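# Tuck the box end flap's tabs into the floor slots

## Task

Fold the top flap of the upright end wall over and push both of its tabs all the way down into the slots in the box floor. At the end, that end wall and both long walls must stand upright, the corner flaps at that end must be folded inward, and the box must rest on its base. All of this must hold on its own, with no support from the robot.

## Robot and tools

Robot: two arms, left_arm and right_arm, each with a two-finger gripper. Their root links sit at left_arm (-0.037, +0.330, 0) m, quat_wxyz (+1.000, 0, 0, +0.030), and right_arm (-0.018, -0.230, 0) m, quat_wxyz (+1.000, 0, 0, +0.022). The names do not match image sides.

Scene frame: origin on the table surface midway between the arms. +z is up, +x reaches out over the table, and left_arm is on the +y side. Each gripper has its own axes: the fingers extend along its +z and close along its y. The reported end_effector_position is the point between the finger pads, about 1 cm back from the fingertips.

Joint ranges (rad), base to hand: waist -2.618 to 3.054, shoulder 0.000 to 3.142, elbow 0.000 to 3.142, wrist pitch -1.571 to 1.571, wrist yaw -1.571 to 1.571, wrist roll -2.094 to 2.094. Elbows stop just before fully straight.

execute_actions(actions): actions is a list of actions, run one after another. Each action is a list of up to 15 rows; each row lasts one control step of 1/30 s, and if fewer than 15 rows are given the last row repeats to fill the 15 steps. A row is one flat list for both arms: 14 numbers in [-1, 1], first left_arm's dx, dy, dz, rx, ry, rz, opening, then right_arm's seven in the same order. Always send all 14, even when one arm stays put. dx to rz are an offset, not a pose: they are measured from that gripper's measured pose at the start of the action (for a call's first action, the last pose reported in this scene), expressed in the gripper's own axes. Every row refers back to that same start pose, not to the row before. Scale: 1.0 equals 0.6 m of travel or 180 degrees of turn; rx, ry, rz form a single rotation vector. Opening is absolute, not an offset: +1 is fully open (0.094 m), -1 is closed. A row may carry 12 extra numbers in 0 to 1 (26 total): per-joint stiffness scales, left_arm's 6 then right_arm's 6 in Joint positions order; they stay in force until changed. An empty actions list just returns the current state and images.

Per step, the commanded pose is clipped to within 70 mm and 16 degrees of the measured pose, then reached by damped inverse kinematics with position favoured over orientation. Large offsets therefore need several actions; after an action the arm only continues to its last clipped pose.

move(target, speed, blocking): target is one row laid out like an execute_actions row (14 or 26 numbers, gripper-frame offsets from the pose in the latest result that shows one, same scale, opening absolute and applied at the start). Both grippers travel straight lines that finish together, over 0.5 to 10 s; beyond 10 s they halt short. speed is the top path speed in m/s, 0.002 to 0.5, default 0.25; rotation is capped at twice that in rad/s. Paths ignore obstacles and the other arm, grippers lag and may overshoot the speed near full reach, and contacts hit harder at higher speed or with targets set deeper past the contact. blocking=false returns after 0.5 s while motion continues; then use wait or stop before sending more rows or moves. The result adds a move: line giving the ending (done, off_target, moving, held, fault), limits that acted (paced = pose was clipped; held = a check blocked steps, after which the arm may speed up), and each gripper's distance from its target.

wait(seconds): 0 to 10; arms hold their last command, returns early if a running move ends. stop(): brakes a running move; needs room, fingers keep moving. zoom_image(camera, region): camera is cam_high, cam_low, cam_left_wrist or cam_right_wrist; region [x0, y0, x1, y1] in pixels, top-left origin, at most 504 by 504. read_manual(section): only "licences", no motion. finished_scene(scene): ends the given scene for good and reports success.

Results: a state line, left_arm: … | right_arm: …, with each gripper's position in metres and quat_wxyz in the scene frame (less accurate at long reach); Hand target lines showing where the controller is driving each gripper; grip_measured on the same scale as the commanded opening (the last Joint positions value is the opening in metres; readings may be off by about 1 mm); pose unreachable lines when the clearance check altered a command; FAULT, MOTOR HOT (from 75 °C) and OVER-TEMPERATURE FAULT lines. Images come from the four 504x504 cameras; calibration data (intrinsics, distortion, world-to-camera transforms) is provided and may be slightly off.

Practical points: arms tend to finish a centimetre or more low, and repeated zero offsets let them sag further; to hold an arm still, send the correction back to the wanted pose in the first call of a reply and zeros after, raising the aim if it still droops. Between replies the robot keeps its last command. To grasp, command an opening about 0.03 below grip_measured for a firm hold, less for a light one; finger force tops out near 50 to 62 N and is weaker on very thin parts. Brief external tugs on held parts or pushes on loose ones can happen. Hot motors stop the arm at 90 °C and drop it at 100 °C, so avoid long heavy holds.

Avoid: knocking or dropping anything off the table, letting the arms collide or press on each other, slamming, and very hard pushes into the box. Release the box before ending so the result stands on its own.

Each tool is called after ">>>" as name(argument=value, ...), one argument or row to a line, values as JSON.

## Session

>>> execute_actions(
  actions=[],
)

Scene clock: 0.00 s.
left_arm: end_effector_position=(+0.3407, +0.3536, +0.4122) grip_measured=-0.380 end_effector_quat_wxyz=(+0.709, -0.025, +0.705, +0.022) | right_arm: end_effector_position=(+0.3633, -0.2156, +0.4008) grip_measured=+1.000 end_effector_quat_wxyz=(+0.700, -0.003, +0.714, +0.015)
Joint positions: left_arm=[-0.009  1.038  1.058 -0.014 -0.017 -0.005  0.029] | right_arm=[-0.003  1.046  1.04  -0.014  0.015  0.017  0.094]
Joint velocities: left_arm=[-0.002 -0.012  0.007  0.007 -0.051 -0.022  0.   ] | right_arm=[-0.002  0.002  0.017  0.022 -0.022  0.007  0.   ]
Hand target (left_arm): +0.338, +0.353, +0.420; +0.715, -0.026, +0.698, +0.022
Hand target (right_arm): +0.362, -0.216, +0.398; +0.695, -0.004, +0.718, +0.015
Joint stiffness scale: left_arm=[1. 1. 1. 1. 1. 1.] | right_arm=[1. 1. 1. 1. 1. 1.]

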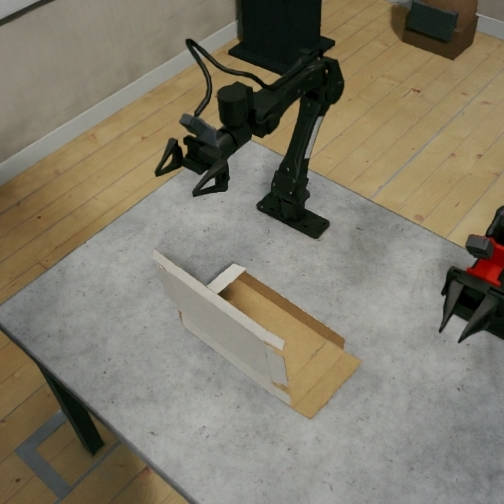

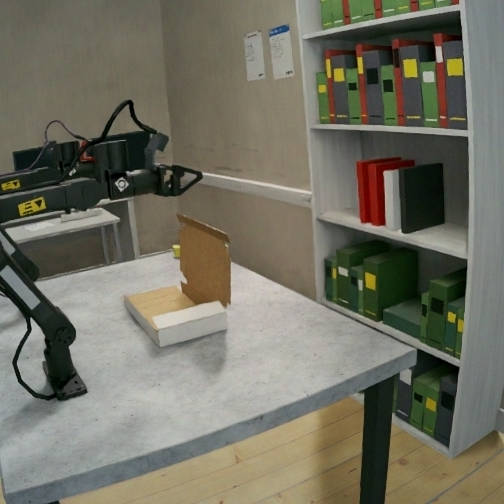

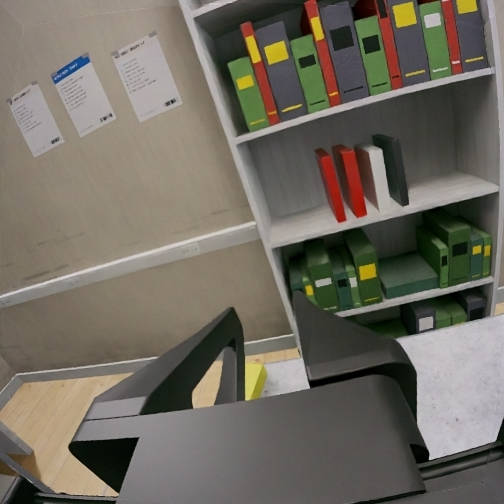

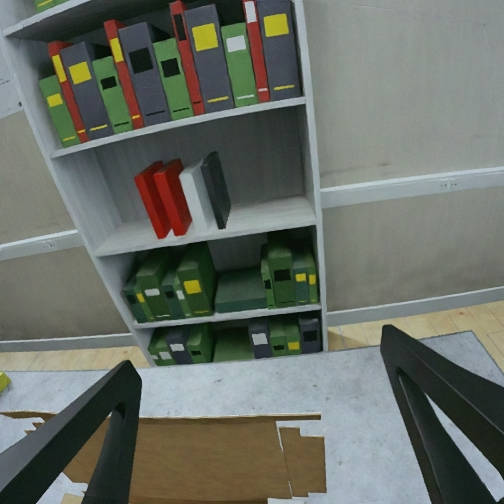

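>>> move(
  target=[0,0,0,0,0,0,-0.38,0.28,0.03,-0.12,0,0.49,0,1],
)

Scene clock: 8.87 s.
left_arm: end_effector_position=(+0.3407, +0.3536, +0.4122) grip_measured=-0.380 end_effector_quat_wxyz=(+0.709, -0.025, +0.705, +0.022) | right_arm: end_effector_position=(+0.2923, -0.2042, +0.2463) grip_measured=+1.000 end_effector_quat_wxyz=(+0.102, -0.010, +0.995, -0.004)
Joint positions: left_arm=[-0.009  1.038  1.058 -0.014 -0.017 -0.005  0.029] | right_arm=[ 0.048  1.621  1.821 -1.568  0.025  0.07   0.094]
Joint velocities: left_arm=[-0.022 -0.007 -0.012  0.007  0.007 -0.007  0.   ] | right_arm=[-0.012 -0.002 -0.022 -0.007 -0.007 -0.022  0.   ]
Hand target (left_arm): +0.341, +0.354, +0.412; +0.709, -0.025, +0.705, +0.022
Hand target (right_arm): +0.286, -0.201, +0.237; +0.078, -0.012, +0.997, -0.002
Off the commanded pose (left_arm): 0.000 m, 0 deg.
Off the commanded pose (right_arm): 0.015 m, 11 deg.
Joint stiffness scale: left_arm=[1. 1. 1. 1. 1. 1.] | right_arm=[1. 1. 1. 1. 1. 1.]
joint sent to its limit (right arm) — the command would take joint 4 (wrist pitch) past its lower limit, so that joint was sent only as far as its limit.
move: off_target (right_arm)
camera_calibration (this result's frames):
cam_right_wrist: T_world_to_cam=[[-0.140317, -0.990106, 0.00116748, -0.161849], [-0.940254, 0.133622, 0.313159, 0.265343], [-0.310217, 0.042844, -0.9497, 0.429358], [0, 0, 0, 1]] pos_world=[0.359974, -0.214098, 0.324856]

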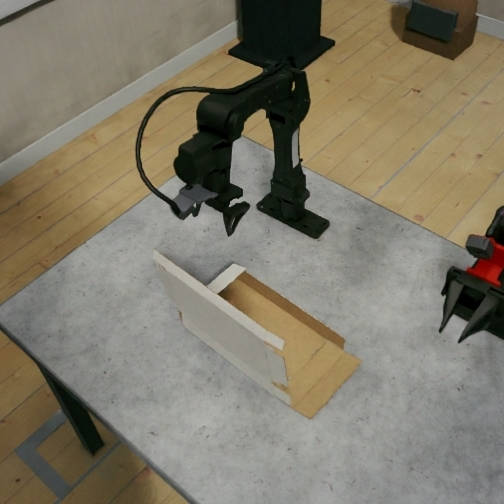

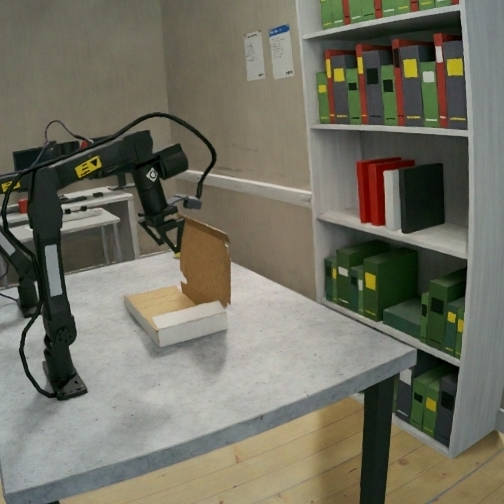

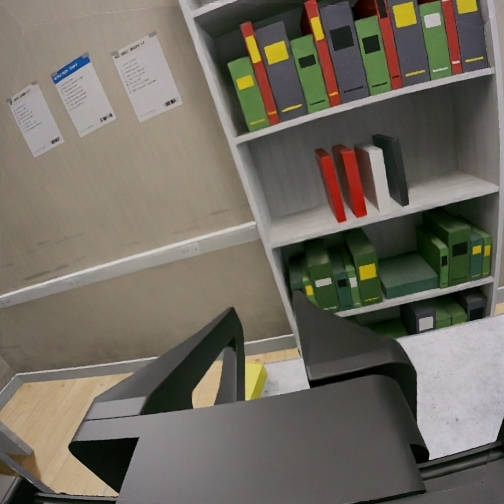

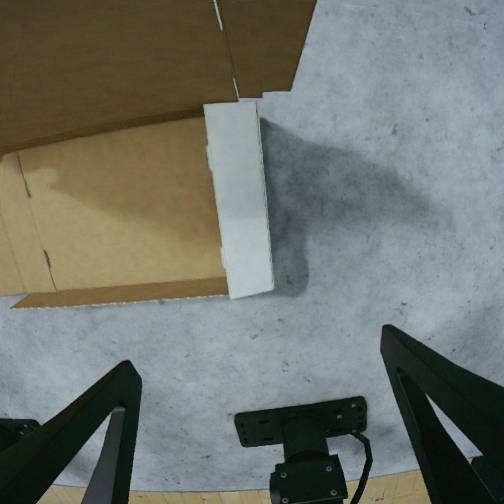

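>>> move(
  target=[0,0,0,0,0,0,-0.38,0.05,-0.03,0.2,0,0.06,0,1],
  speed=0.15,
)

>>> move(
  target=[0,0,0,0,0,0,-0.38,0,0,0.08,0,0,0,1],
  speed=0.05,
)

Scene clock: 17.30 s.
left_arm: end_effector_position=(+0.3407, +0.3536, +0.4122) grip_measured=-0.380 end_effector_quat_wxyz=(+0.709, -0.025, +0.705, +0.022) | right_arm: end_effector_position=(+0.2910, -0.2210, +0.1285) grip_measured=+1.000 end_effector_quat_wxyz=(+0.012, -0.011, +1.000, -0.010)
Joint positions: left_arm=[-0.009  1.038  1.058 -0.014 -0.017 -0.005  0.029] | right_arm=[-0.008  1.689  1.434 -1.292  0.02   0.014  0.094]
Joint velocities: left_arm=[ 0.002 -0.007  0.007 -0.007  0.022 -0.022 -0.001] | right_arm=[ 0.002 -0.012 -0.007 -0.007 -0.022 -0.066  0.   ]
Hand target (left_arm): +0.341, +0.354, +0.412; +0.709, -0.025, +0.705, +0.022
Hand target (right_arm): +0.289, -0.222, +0.123; +0.007, -0.011, +1.000, -0.007
Off the commanded pose (left_arm): 0.000 m, 0 deg.
Off the commanded pose (right_arm): 0.007 m, 1 deg.
Joint stiffness scale: left_arm=[1. 1. 1. 1. 1. 1.] | right_arm=[1. 1. 1. 1. 1. 1.]
move: done
camera_calibration (this result's frames):
cam_right_wrist: T_world_to_cam=[[-0.136295, -0.989899, 0.0390212, -0.184465], [-0.869553, 0.138412, 0.474046, 0.263024], [-0.474659, 0.0306792, -0.879635, 0.354006], [0, 0, 0, 1]] pos_world=[0.371604, -0.229868, 0.193909]

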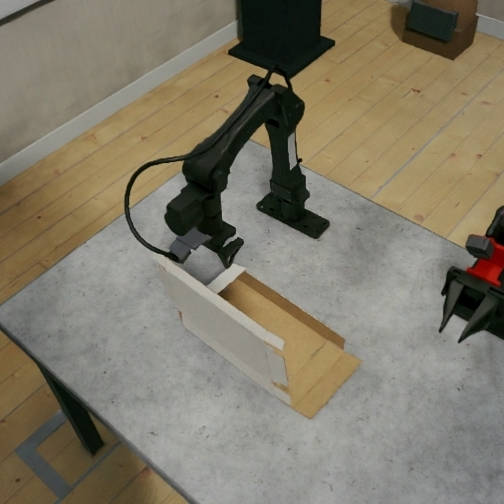

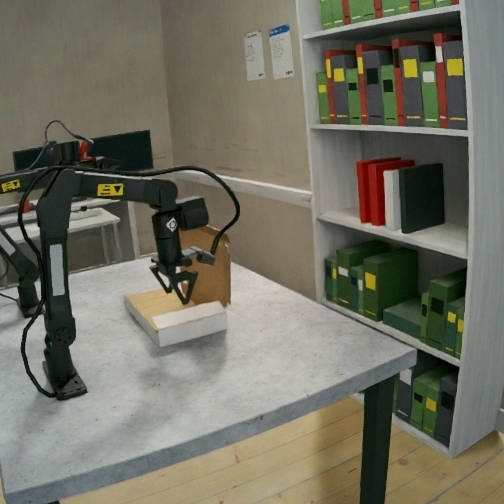

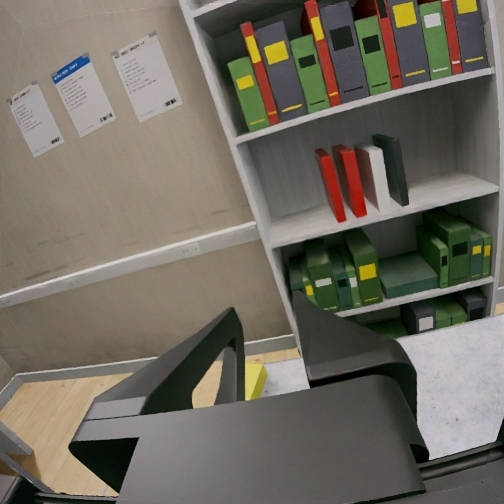

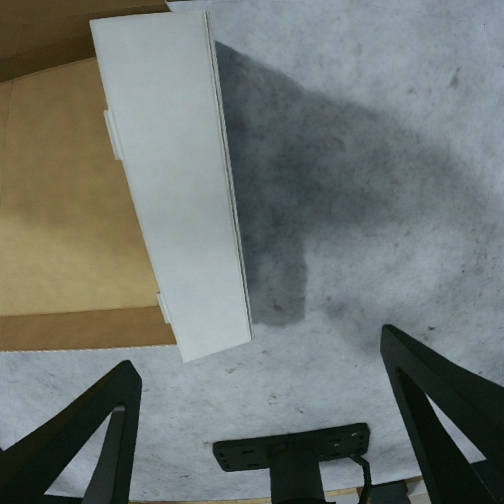

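Scene clock: 18.73 s.
left_arm: end_effector_position=(+0.3407, +0.3536, +0.4122) grip_measured=-0.380 end_effector_quat_wxyz=(+0.709, -0.025, +0.705, +0.022) | right_arm: end_effector_position=(+0.2968, -0.2208, +0.0889) grip_measured=+1.000 end_effector_quat_wxyz=(+0.023, -0.011, +1.000, -0.010)
Joint positions: left_arm=[-0.009  1.038  1.058 -0.014 -0.017 -0.005  0.029] | right_arm=[-0.008  1.705  1.293 -1.114  0.02   0.014  0.094]
Joint velocities: left_arm=[ 0.007 -0.002 -0.017  0.037  0.125  0.066 -0.   ] | right_arm=[ 0.002 -0.012 -0.012 -0.022  0.051 -0.022  0.   ]
Hand target (left_arm): +0.341, +0.354, +0.412; +0.709, -0.025, +0.705, +0.022
Hand target (right_arm): +0.293, -0.221, +0.081; +0.012, -0.011, +1.000, -0.010
Off the commanded pose (left_arm): 0.000 m, 0 deg.
Off the commanded pose (right_arm): 0.010 m, 1 deg.
Joint stiffness scale: left_arm=[1. 1. 1. 1. 1. 1.] | right_arm=[1. 1. 1. 1. 1. 1.]
move: done
camera_calibration (this result's frames):
cam_right_wrist: T_world_to_cam=[[-0.137089, -0.989929, 0.0353271, -0.181359], [-0.879475, 0.138047, 0.455485, 0.291335], [-0.455774, 0.0313725, -0.889542, 0.31736], [0, 0, 0, 1]] pos_world=[0.376004, -0.229707, 0.156013]

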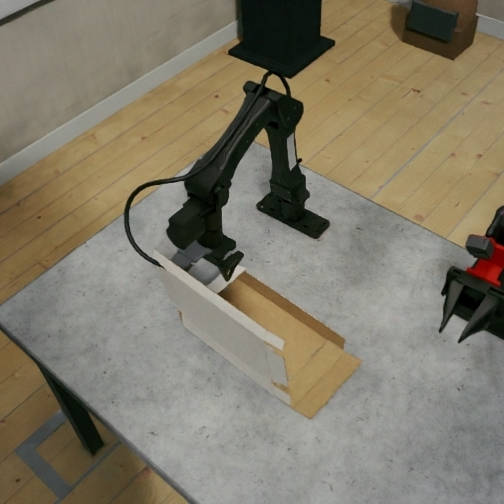

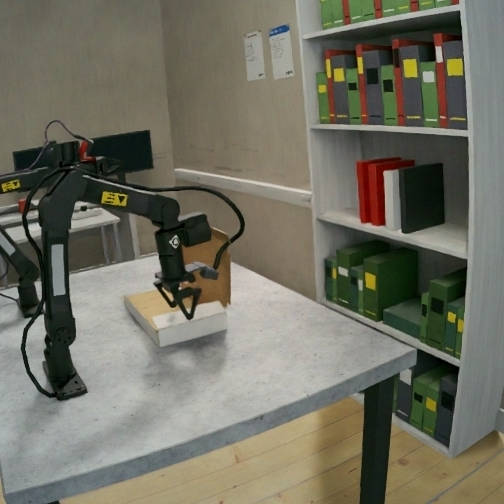

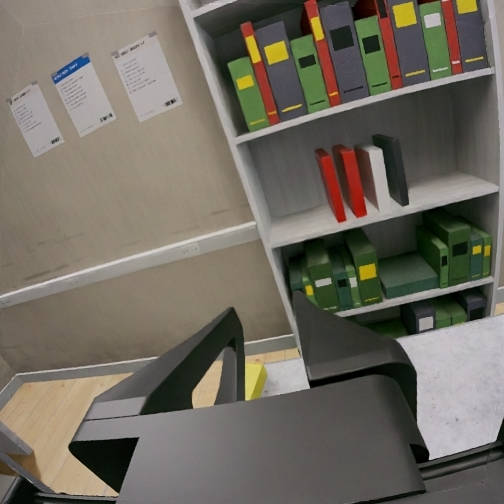

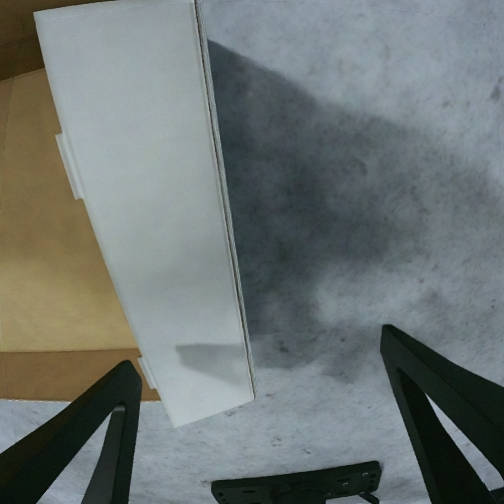

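>>> move(
  target=[0,0,0,0,0,0,-0.38,0.015,-0.035,-0.01,0,0,0,1],
  speed=0.05,
)

>>> move(
  target=[0,0,0,0,0,0,-0.38,0.015,0,0.105,0,0,0,1],
  speed=0.05,
)

Scene clock: 22.00 s.
left_arm: end_effector_position=(+0.3407, +0.3536, +0.4122) grip_measured=-0.380 end_effector_quat_wxyz=(+0.709, -0.025, +0.705, +0.022) | right_arm: end_effector_position=(+0.2969, -0.2411, +0.0956) grip_measured=+1.000 end_effector_quat_wxyz=(+0.033, -0.009, +0.999, -0.011)
Joint positions: left_arm=[-0.009  1.038  1.058 -0.014 -0.017 -0.005  0.029] | right_arm=[-0.073  1.683  1.293 -1.115  0.02  -0.047  0.094]
Joint velocities: left_arm=[ 0.012 -0.007 -0.012  0.022 -0.095  0.037 -0.001] | right_arm=[-0.002 -0.002  0.002  0.081 -0.066 -0.007  0.   ]
Hand target (left_arm): +0.341, +0.354, +0.412; +0.709, -0.025, +0.705, +0.022
Hand target (right_arm): +0.288, -0.242, +0.094; +0.022, -0.011, +1.000, -0.009
Off the commanded pose (left_arm): 0.000 m, 0 deg.
Off the commanded pose (right_arm): 0.009 m, 1 deg.
Joint stiffness scale: left_arm=[1. 1. 1. 1. 1. 1.] | right_arm=[1. 1. 1. 1. 1. 1.]
move: done
camera_calibration (this result's frames):
cam_right_wrist: T_world_to_cam=[[-0.141291, -0.989319, 0.035834, -0.200325], [-0.887792, 0.142641, 0.437582, 0.296532], [-0.43802, 0.0300133, -0.898464, 0.3192], [0, 0, 0, 1]] pos_world=[0.374771, -0.250063, 0.164211]

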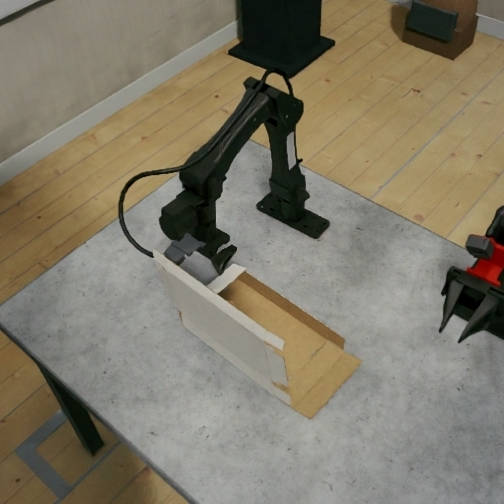

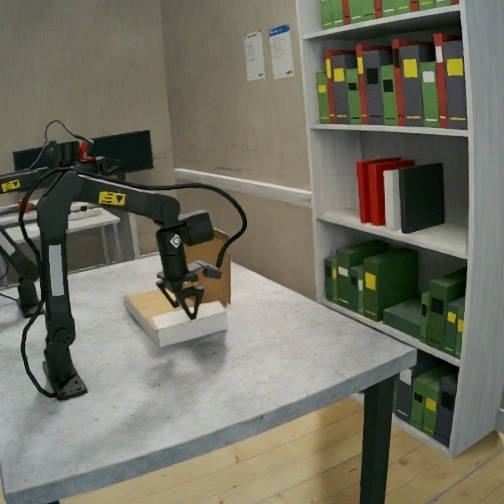

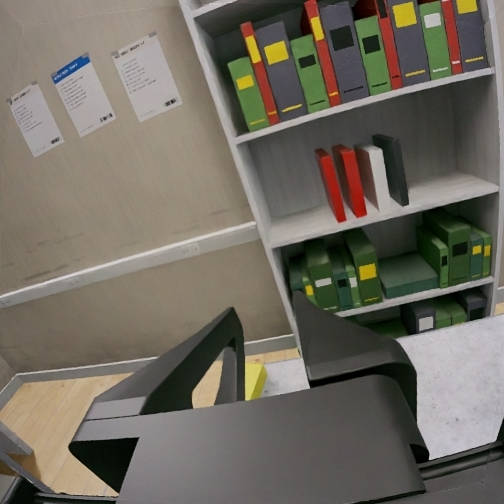

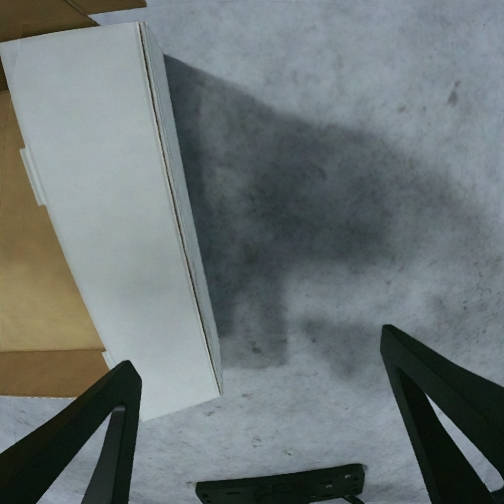

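Scene clock: 23.60 s.
left_arm: end_effector_position=(+0.3407, +0.3536, +0.4122) grip_measured=-0.380 end_effector_quat_wxyz=(+0.709, -0.025, +0.705, +0.022) | right_arm: end_effector_position=(+0.2983, -0.2368, +0.0487) grip_measured=+1.000 end_effector_quat_wxyz=(+0.048, -0.010, +0.999, -0.000)
Joint positions: left_arm=[-0.009  1.038  1.058 -0.014 -0.017 -0.005  0.029] | right_arm=[-0.073  1.704  1.123 -0.894 -0.004 -0.047  0.094]
Joint velocities: left_arm=[ 0.012  0.002 -0.017  0.007  0.022 -0.081 -0.001] | right_arm=[ 0.007  0.002 -0.002 -0.066 -0.007 -0.007  0.   ]
Hand target (left_arm): +0.341, +0.354, +0.412; +0.709, -0.025, +0.705, +0.022
Hand target (right_arm): +0.292, -0.242, +0.033; +0.032, -0.009, +0.999, -0.011
Off the commanded pose (left_arm): 0.000 m, 0 deg.
Off the commanded pose (right_arm): 0.019 m, 2 deg.
Joint stiffness scale: left_arm=[1. 1. 1. 1. 1. 1.] | right_arm=[1. 1. 1. 1. 1. 1.]
move: off_target (right_arm)
camera_calibration (this result's frames):
cam_right_wrist: T_world_to_cam=[[-0.140052, -0.990106, 0.00862809, -0.193479], [-0.901157, 0.131071, 0.413202, 0.320111], [-0.410245, 0.0500947, -0.910598, 0.2746], [0, 0, 0, 1]] pos_world=[0.374026, -0.247279, 0.119449]

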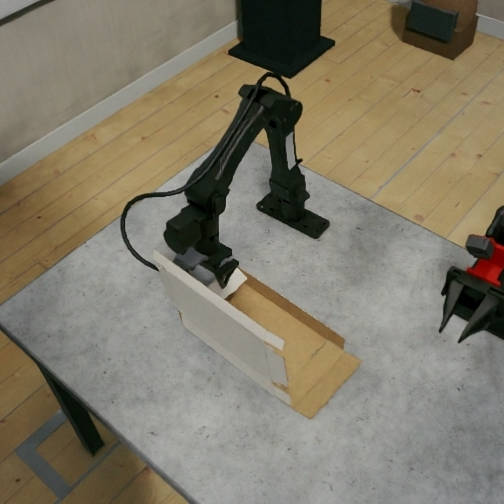

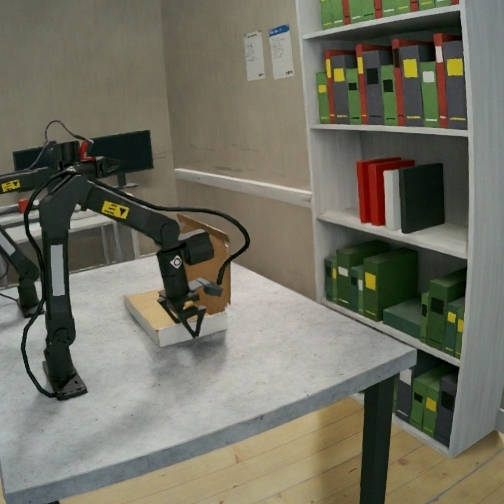

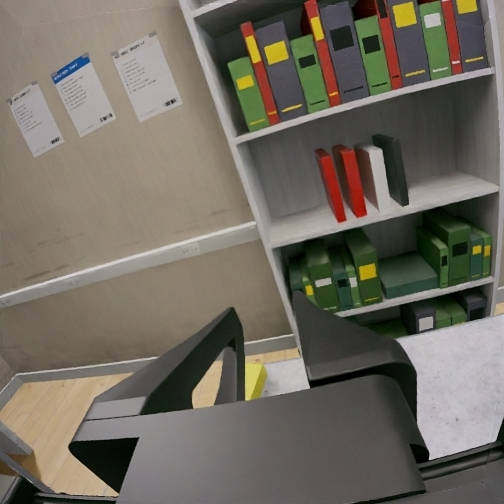

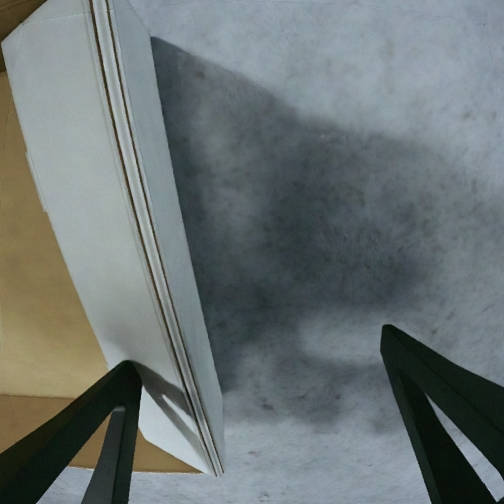

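>>> move(
  target=[0,0,0,0,0,0,-0.38,0.01,0.025,0.045,0,0,0,1],
  speed=0.04,
)

>>> execute_actions(
  actions=[
    [[0,0,0,0,0,0,-0.38,0,0,0,0,0,0,0.4]],
    [[0,0,0,0,0,0,-0.38,0,0,0,0,0,0,-0.2]],
    [[0,0,0,0,0,0,-0.38,0,0,0,0,0,0,-0.7]],
    [[0,0,0,0,0,0,-0.38,0,0,0,0,0,0,-1]],
  ],
)

Scene clock: 28.73 s.
left_arm: end_effector_position=(+0.3407, +0.3536, +0.4122) grip_measured=-0.380 end_effector_quat_wxyz=(+0.709, -0.025, +0.705, +0.022) | right_arm: end_effector_position=(+0.3053, -0.2203, +0.0375) grip_measured=+1.000 end_effector_quat_wxyz=(+0.072, -0.011, +0.997, +0.008)
Joint positions: left_arm=[-0.009  1.038  1.058 -0.014 -0.017 -0.005  0.029] | right_arm=[-0.027  1.704  1.069 -0.792 -0.014 -0.004  0.094]
Joint velocities: left_arm=[-0.012 -0.002  0.012 -0.066 -0.051  0.007 -0.   ] | right_arm=[ 0.007 -0.012 -0.012  0.007 -0.022 -0.081  0.   ]
Hand target (left_arm): +0.341, +0.354, +0.412; +0.709, -0.025, +0.705, +0.022
Hand target (right_arm): +0.294, -0.222, +0.022; +0.048, -0.010, +0.999, -0.001
Off the commanded pose (left_arm): 0.000 m, 0 deg.
Off the commanded pose (right_arm): 0.020 m, 3 deg.
Joint stiffness scale: left_arm=[1. 1. 1. 1. 1. 1.] | right_arm=[1. 1. 1. 1. 1. 1.]
move: off_target (right_arm)
camera_calibration (this result's frames):
cam_right_wrist: T_world_to_cam=[[-0.136107, -0.990604, -0.0133958, -0.176547], [-0.920386, 0.121433, 0.371676, 0.334144], [-0.366557, 0.0629169, -0.928266, 0.25665], [0, 0, 0, 1]] pos_world=[0.377589, -0.231612, 0.111681]

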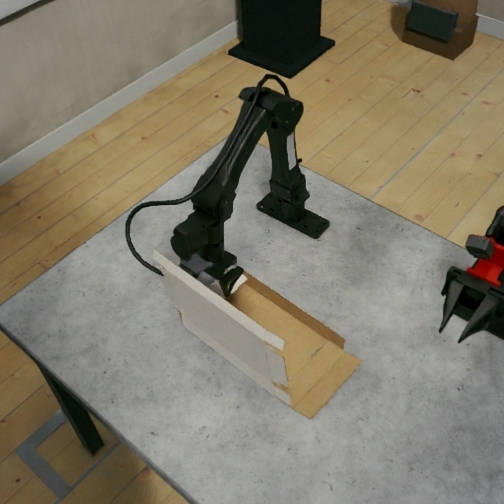

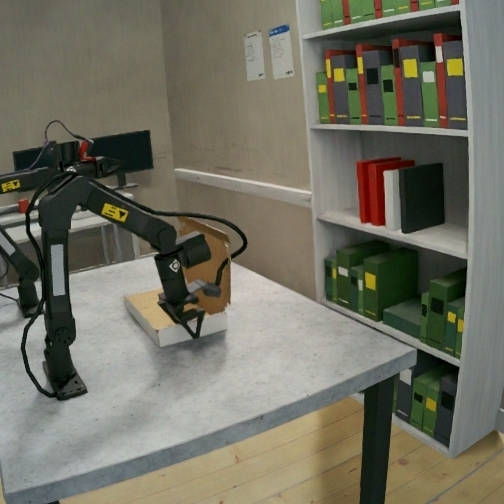

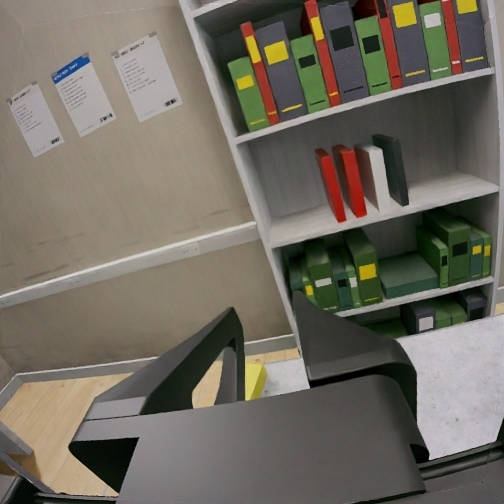

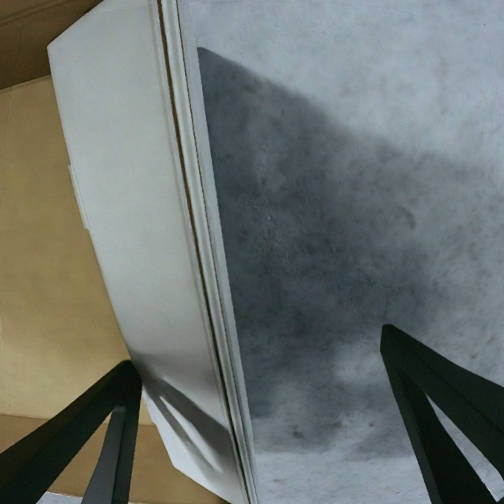

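Scene clock: 30.73 s.
left_arm: end_effector_position=(+0.3407, +0.3536, +0.4122) grip_measured=-0.380 end_effector_quat_wxyz=(+0.709, -0.025, +0.705, +0.022) | right_arm: end_effector_position=(+0.3069, -0.2184, +0.0378) grip_measured=-0.889 end_effector_quat_wxyz=(+0.075, -0.012, +0.997, +0.013)
Joint positions: left_arm=[-0.009  1.038  1.058 -0.014 -0.017 -0.005  0.029] | right_arm=[-0.027  1.704  1.069 -0.785 -0.025 -0.003  0.005]
Joint velocities: left_arm=[-0.017 -0.017  0.002  0.022  0.037  0.007 -0.002] | right_arm=[-0.002  0.012  0.007 -0.007 -0.095 -0.022  0.   ]
Hand target (left_arm): +0.341, +0.354, +0.412; +0.709, -0.025, +0.705, +0.022
Hand target (right_arm): +0.307, -0.217, +0.038; +0.075, -0.011, +0.997, +0.016
Off the commanded pose (left_arm): 0.000 m, 0 deg.
Off the commanded pose (right_arm): 0.001 m, 0 deg.
Joint stiffness scale: left_arm=[1. 1. 1. 1. 1. 1.] | right_arm=[1. 1. 1. 1. 1. 1.]
camera_calibration (this result's frames):
cam_right_wrist: T_world_to_cam=[[-0.134854, -0.990561, -0.0245683, -0.174423], [-0.922986, 0.116558, 0.366759, 0.335249], [-0.360433, 0.0721352, -0.929992, 0.257601], [0, 0, 0, 1]] pos_world=[0.378757, -0.230435, 0.112326]

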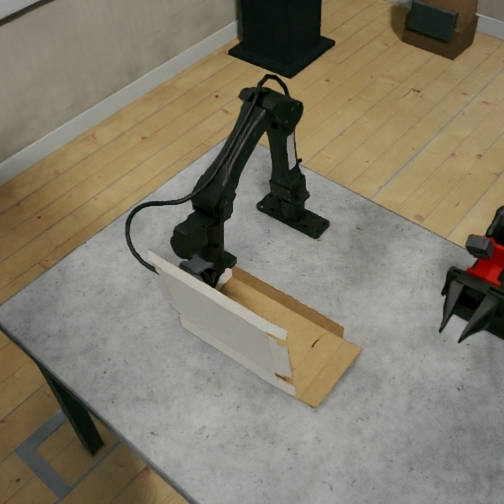

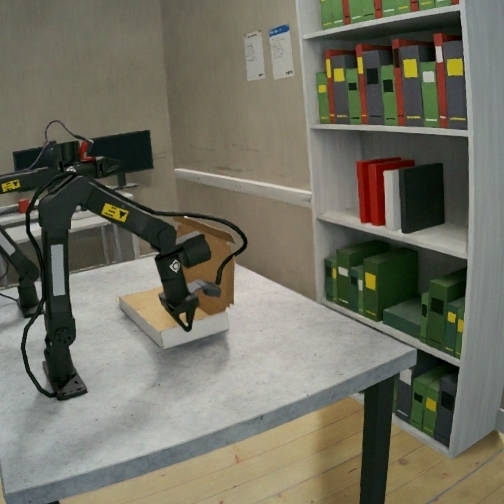

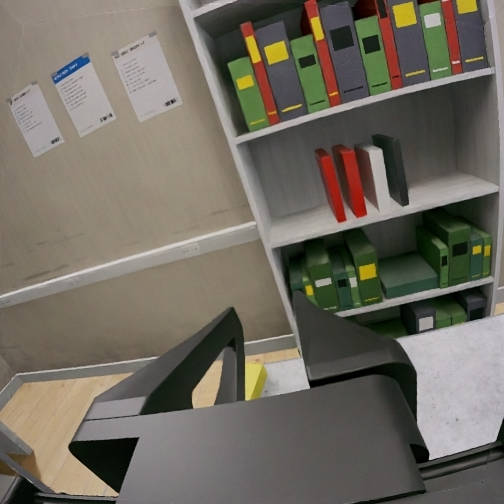

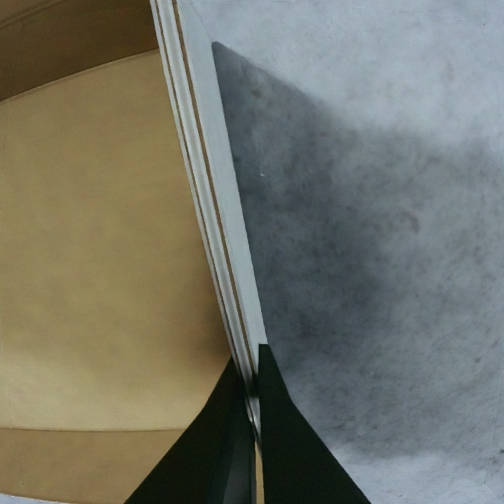

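>>> move(
  target=[0,0,0,0,0,0,-0.38,0.03,0,-0.2,0,0.03,0,0],
  speed=0.08,
)

Scene clock: 34.43 s.
left_arm: end_effector_position=(+0.3407, +0.3536, +0.4122) grip_measured=-0.380 end_effector_quat_wxyz=(+0.709, -0.025, +0.705, +0.022) | right_arm: end_effector_position=(+0.2681, -0.2218, +0.1439) grip_measured=-0.002 end_effector_quat_wxyz=(+0.019, -0.014, +1.000, +0.012)
Joint positions: left_arm=[-0.009  1.038  1.058 -0.014 -0.017 -0.005  0.029] | right_arm=[-0.036  1.589  1.387 -1.331 -0.025 -0.018  0.047]
Joint velocities: left_arm=[ 0.002  0.007  0.012  0.051  0.022 -0.022  0.   ] | right_arm=[ 0.002  0.002  0.002 -0.051 -0.007 -0.022  0.001]
Hand target (left_arm): +0.341, +0.354, +0.412; +0.709, -0.025, +0.705, +0.022
Hand target (right_arm): +0.269, -0.224, +0.153; +0.028, -0.013, +0.999, +0.011
Off the commanded pose (left_arm): 0.000 m, 0 deg.
Off the commanded pose (right_arm): 0.010 m, 1 deg.
Joint stiffness scale: left_arm=[1. 1. 1. 1. 1. 1.] | right_arm=[1. 1. 1. 1. 1. 1.]
move: done
camera_calibration (this result's frames):
cam_right_wrist: T_world_to_cam=[[-0.131373, -0.991311, -0.00666433, -0.184023], [-0.876409, 0.112998, 0.468122, 0.232973], [-0.463301, 0.0673391, -0.883639, 0.362359], [0, 0, 0, 1]] pos_world=[0.347885, -0.233151, 0.209908]

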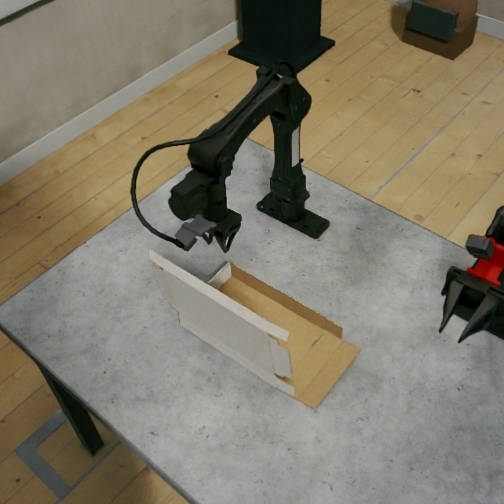

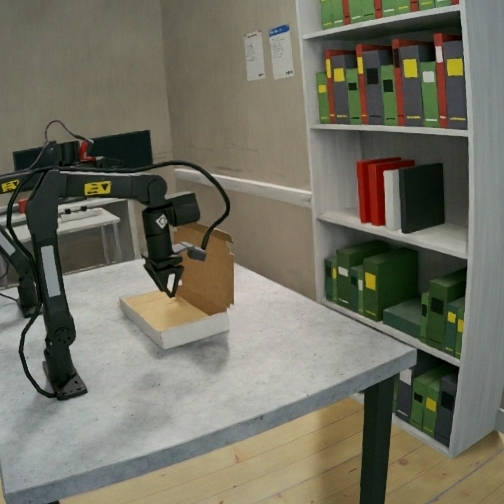

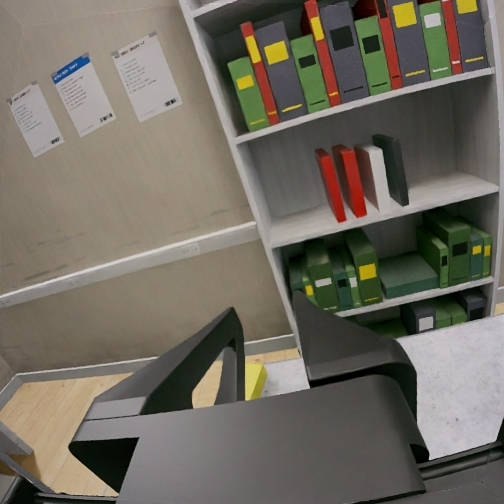

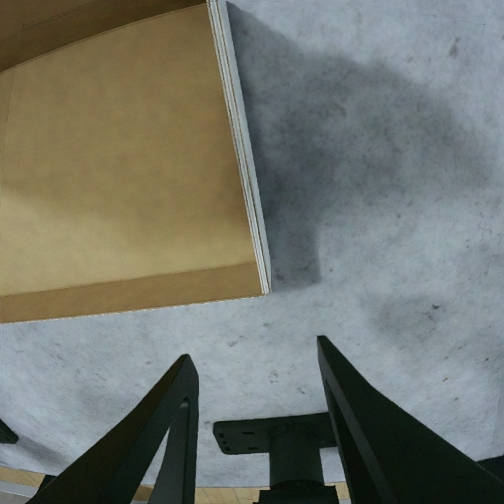

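It stays folded.

>>> finished_scene(
  scene=2,
)

The scene is finished: the task was done.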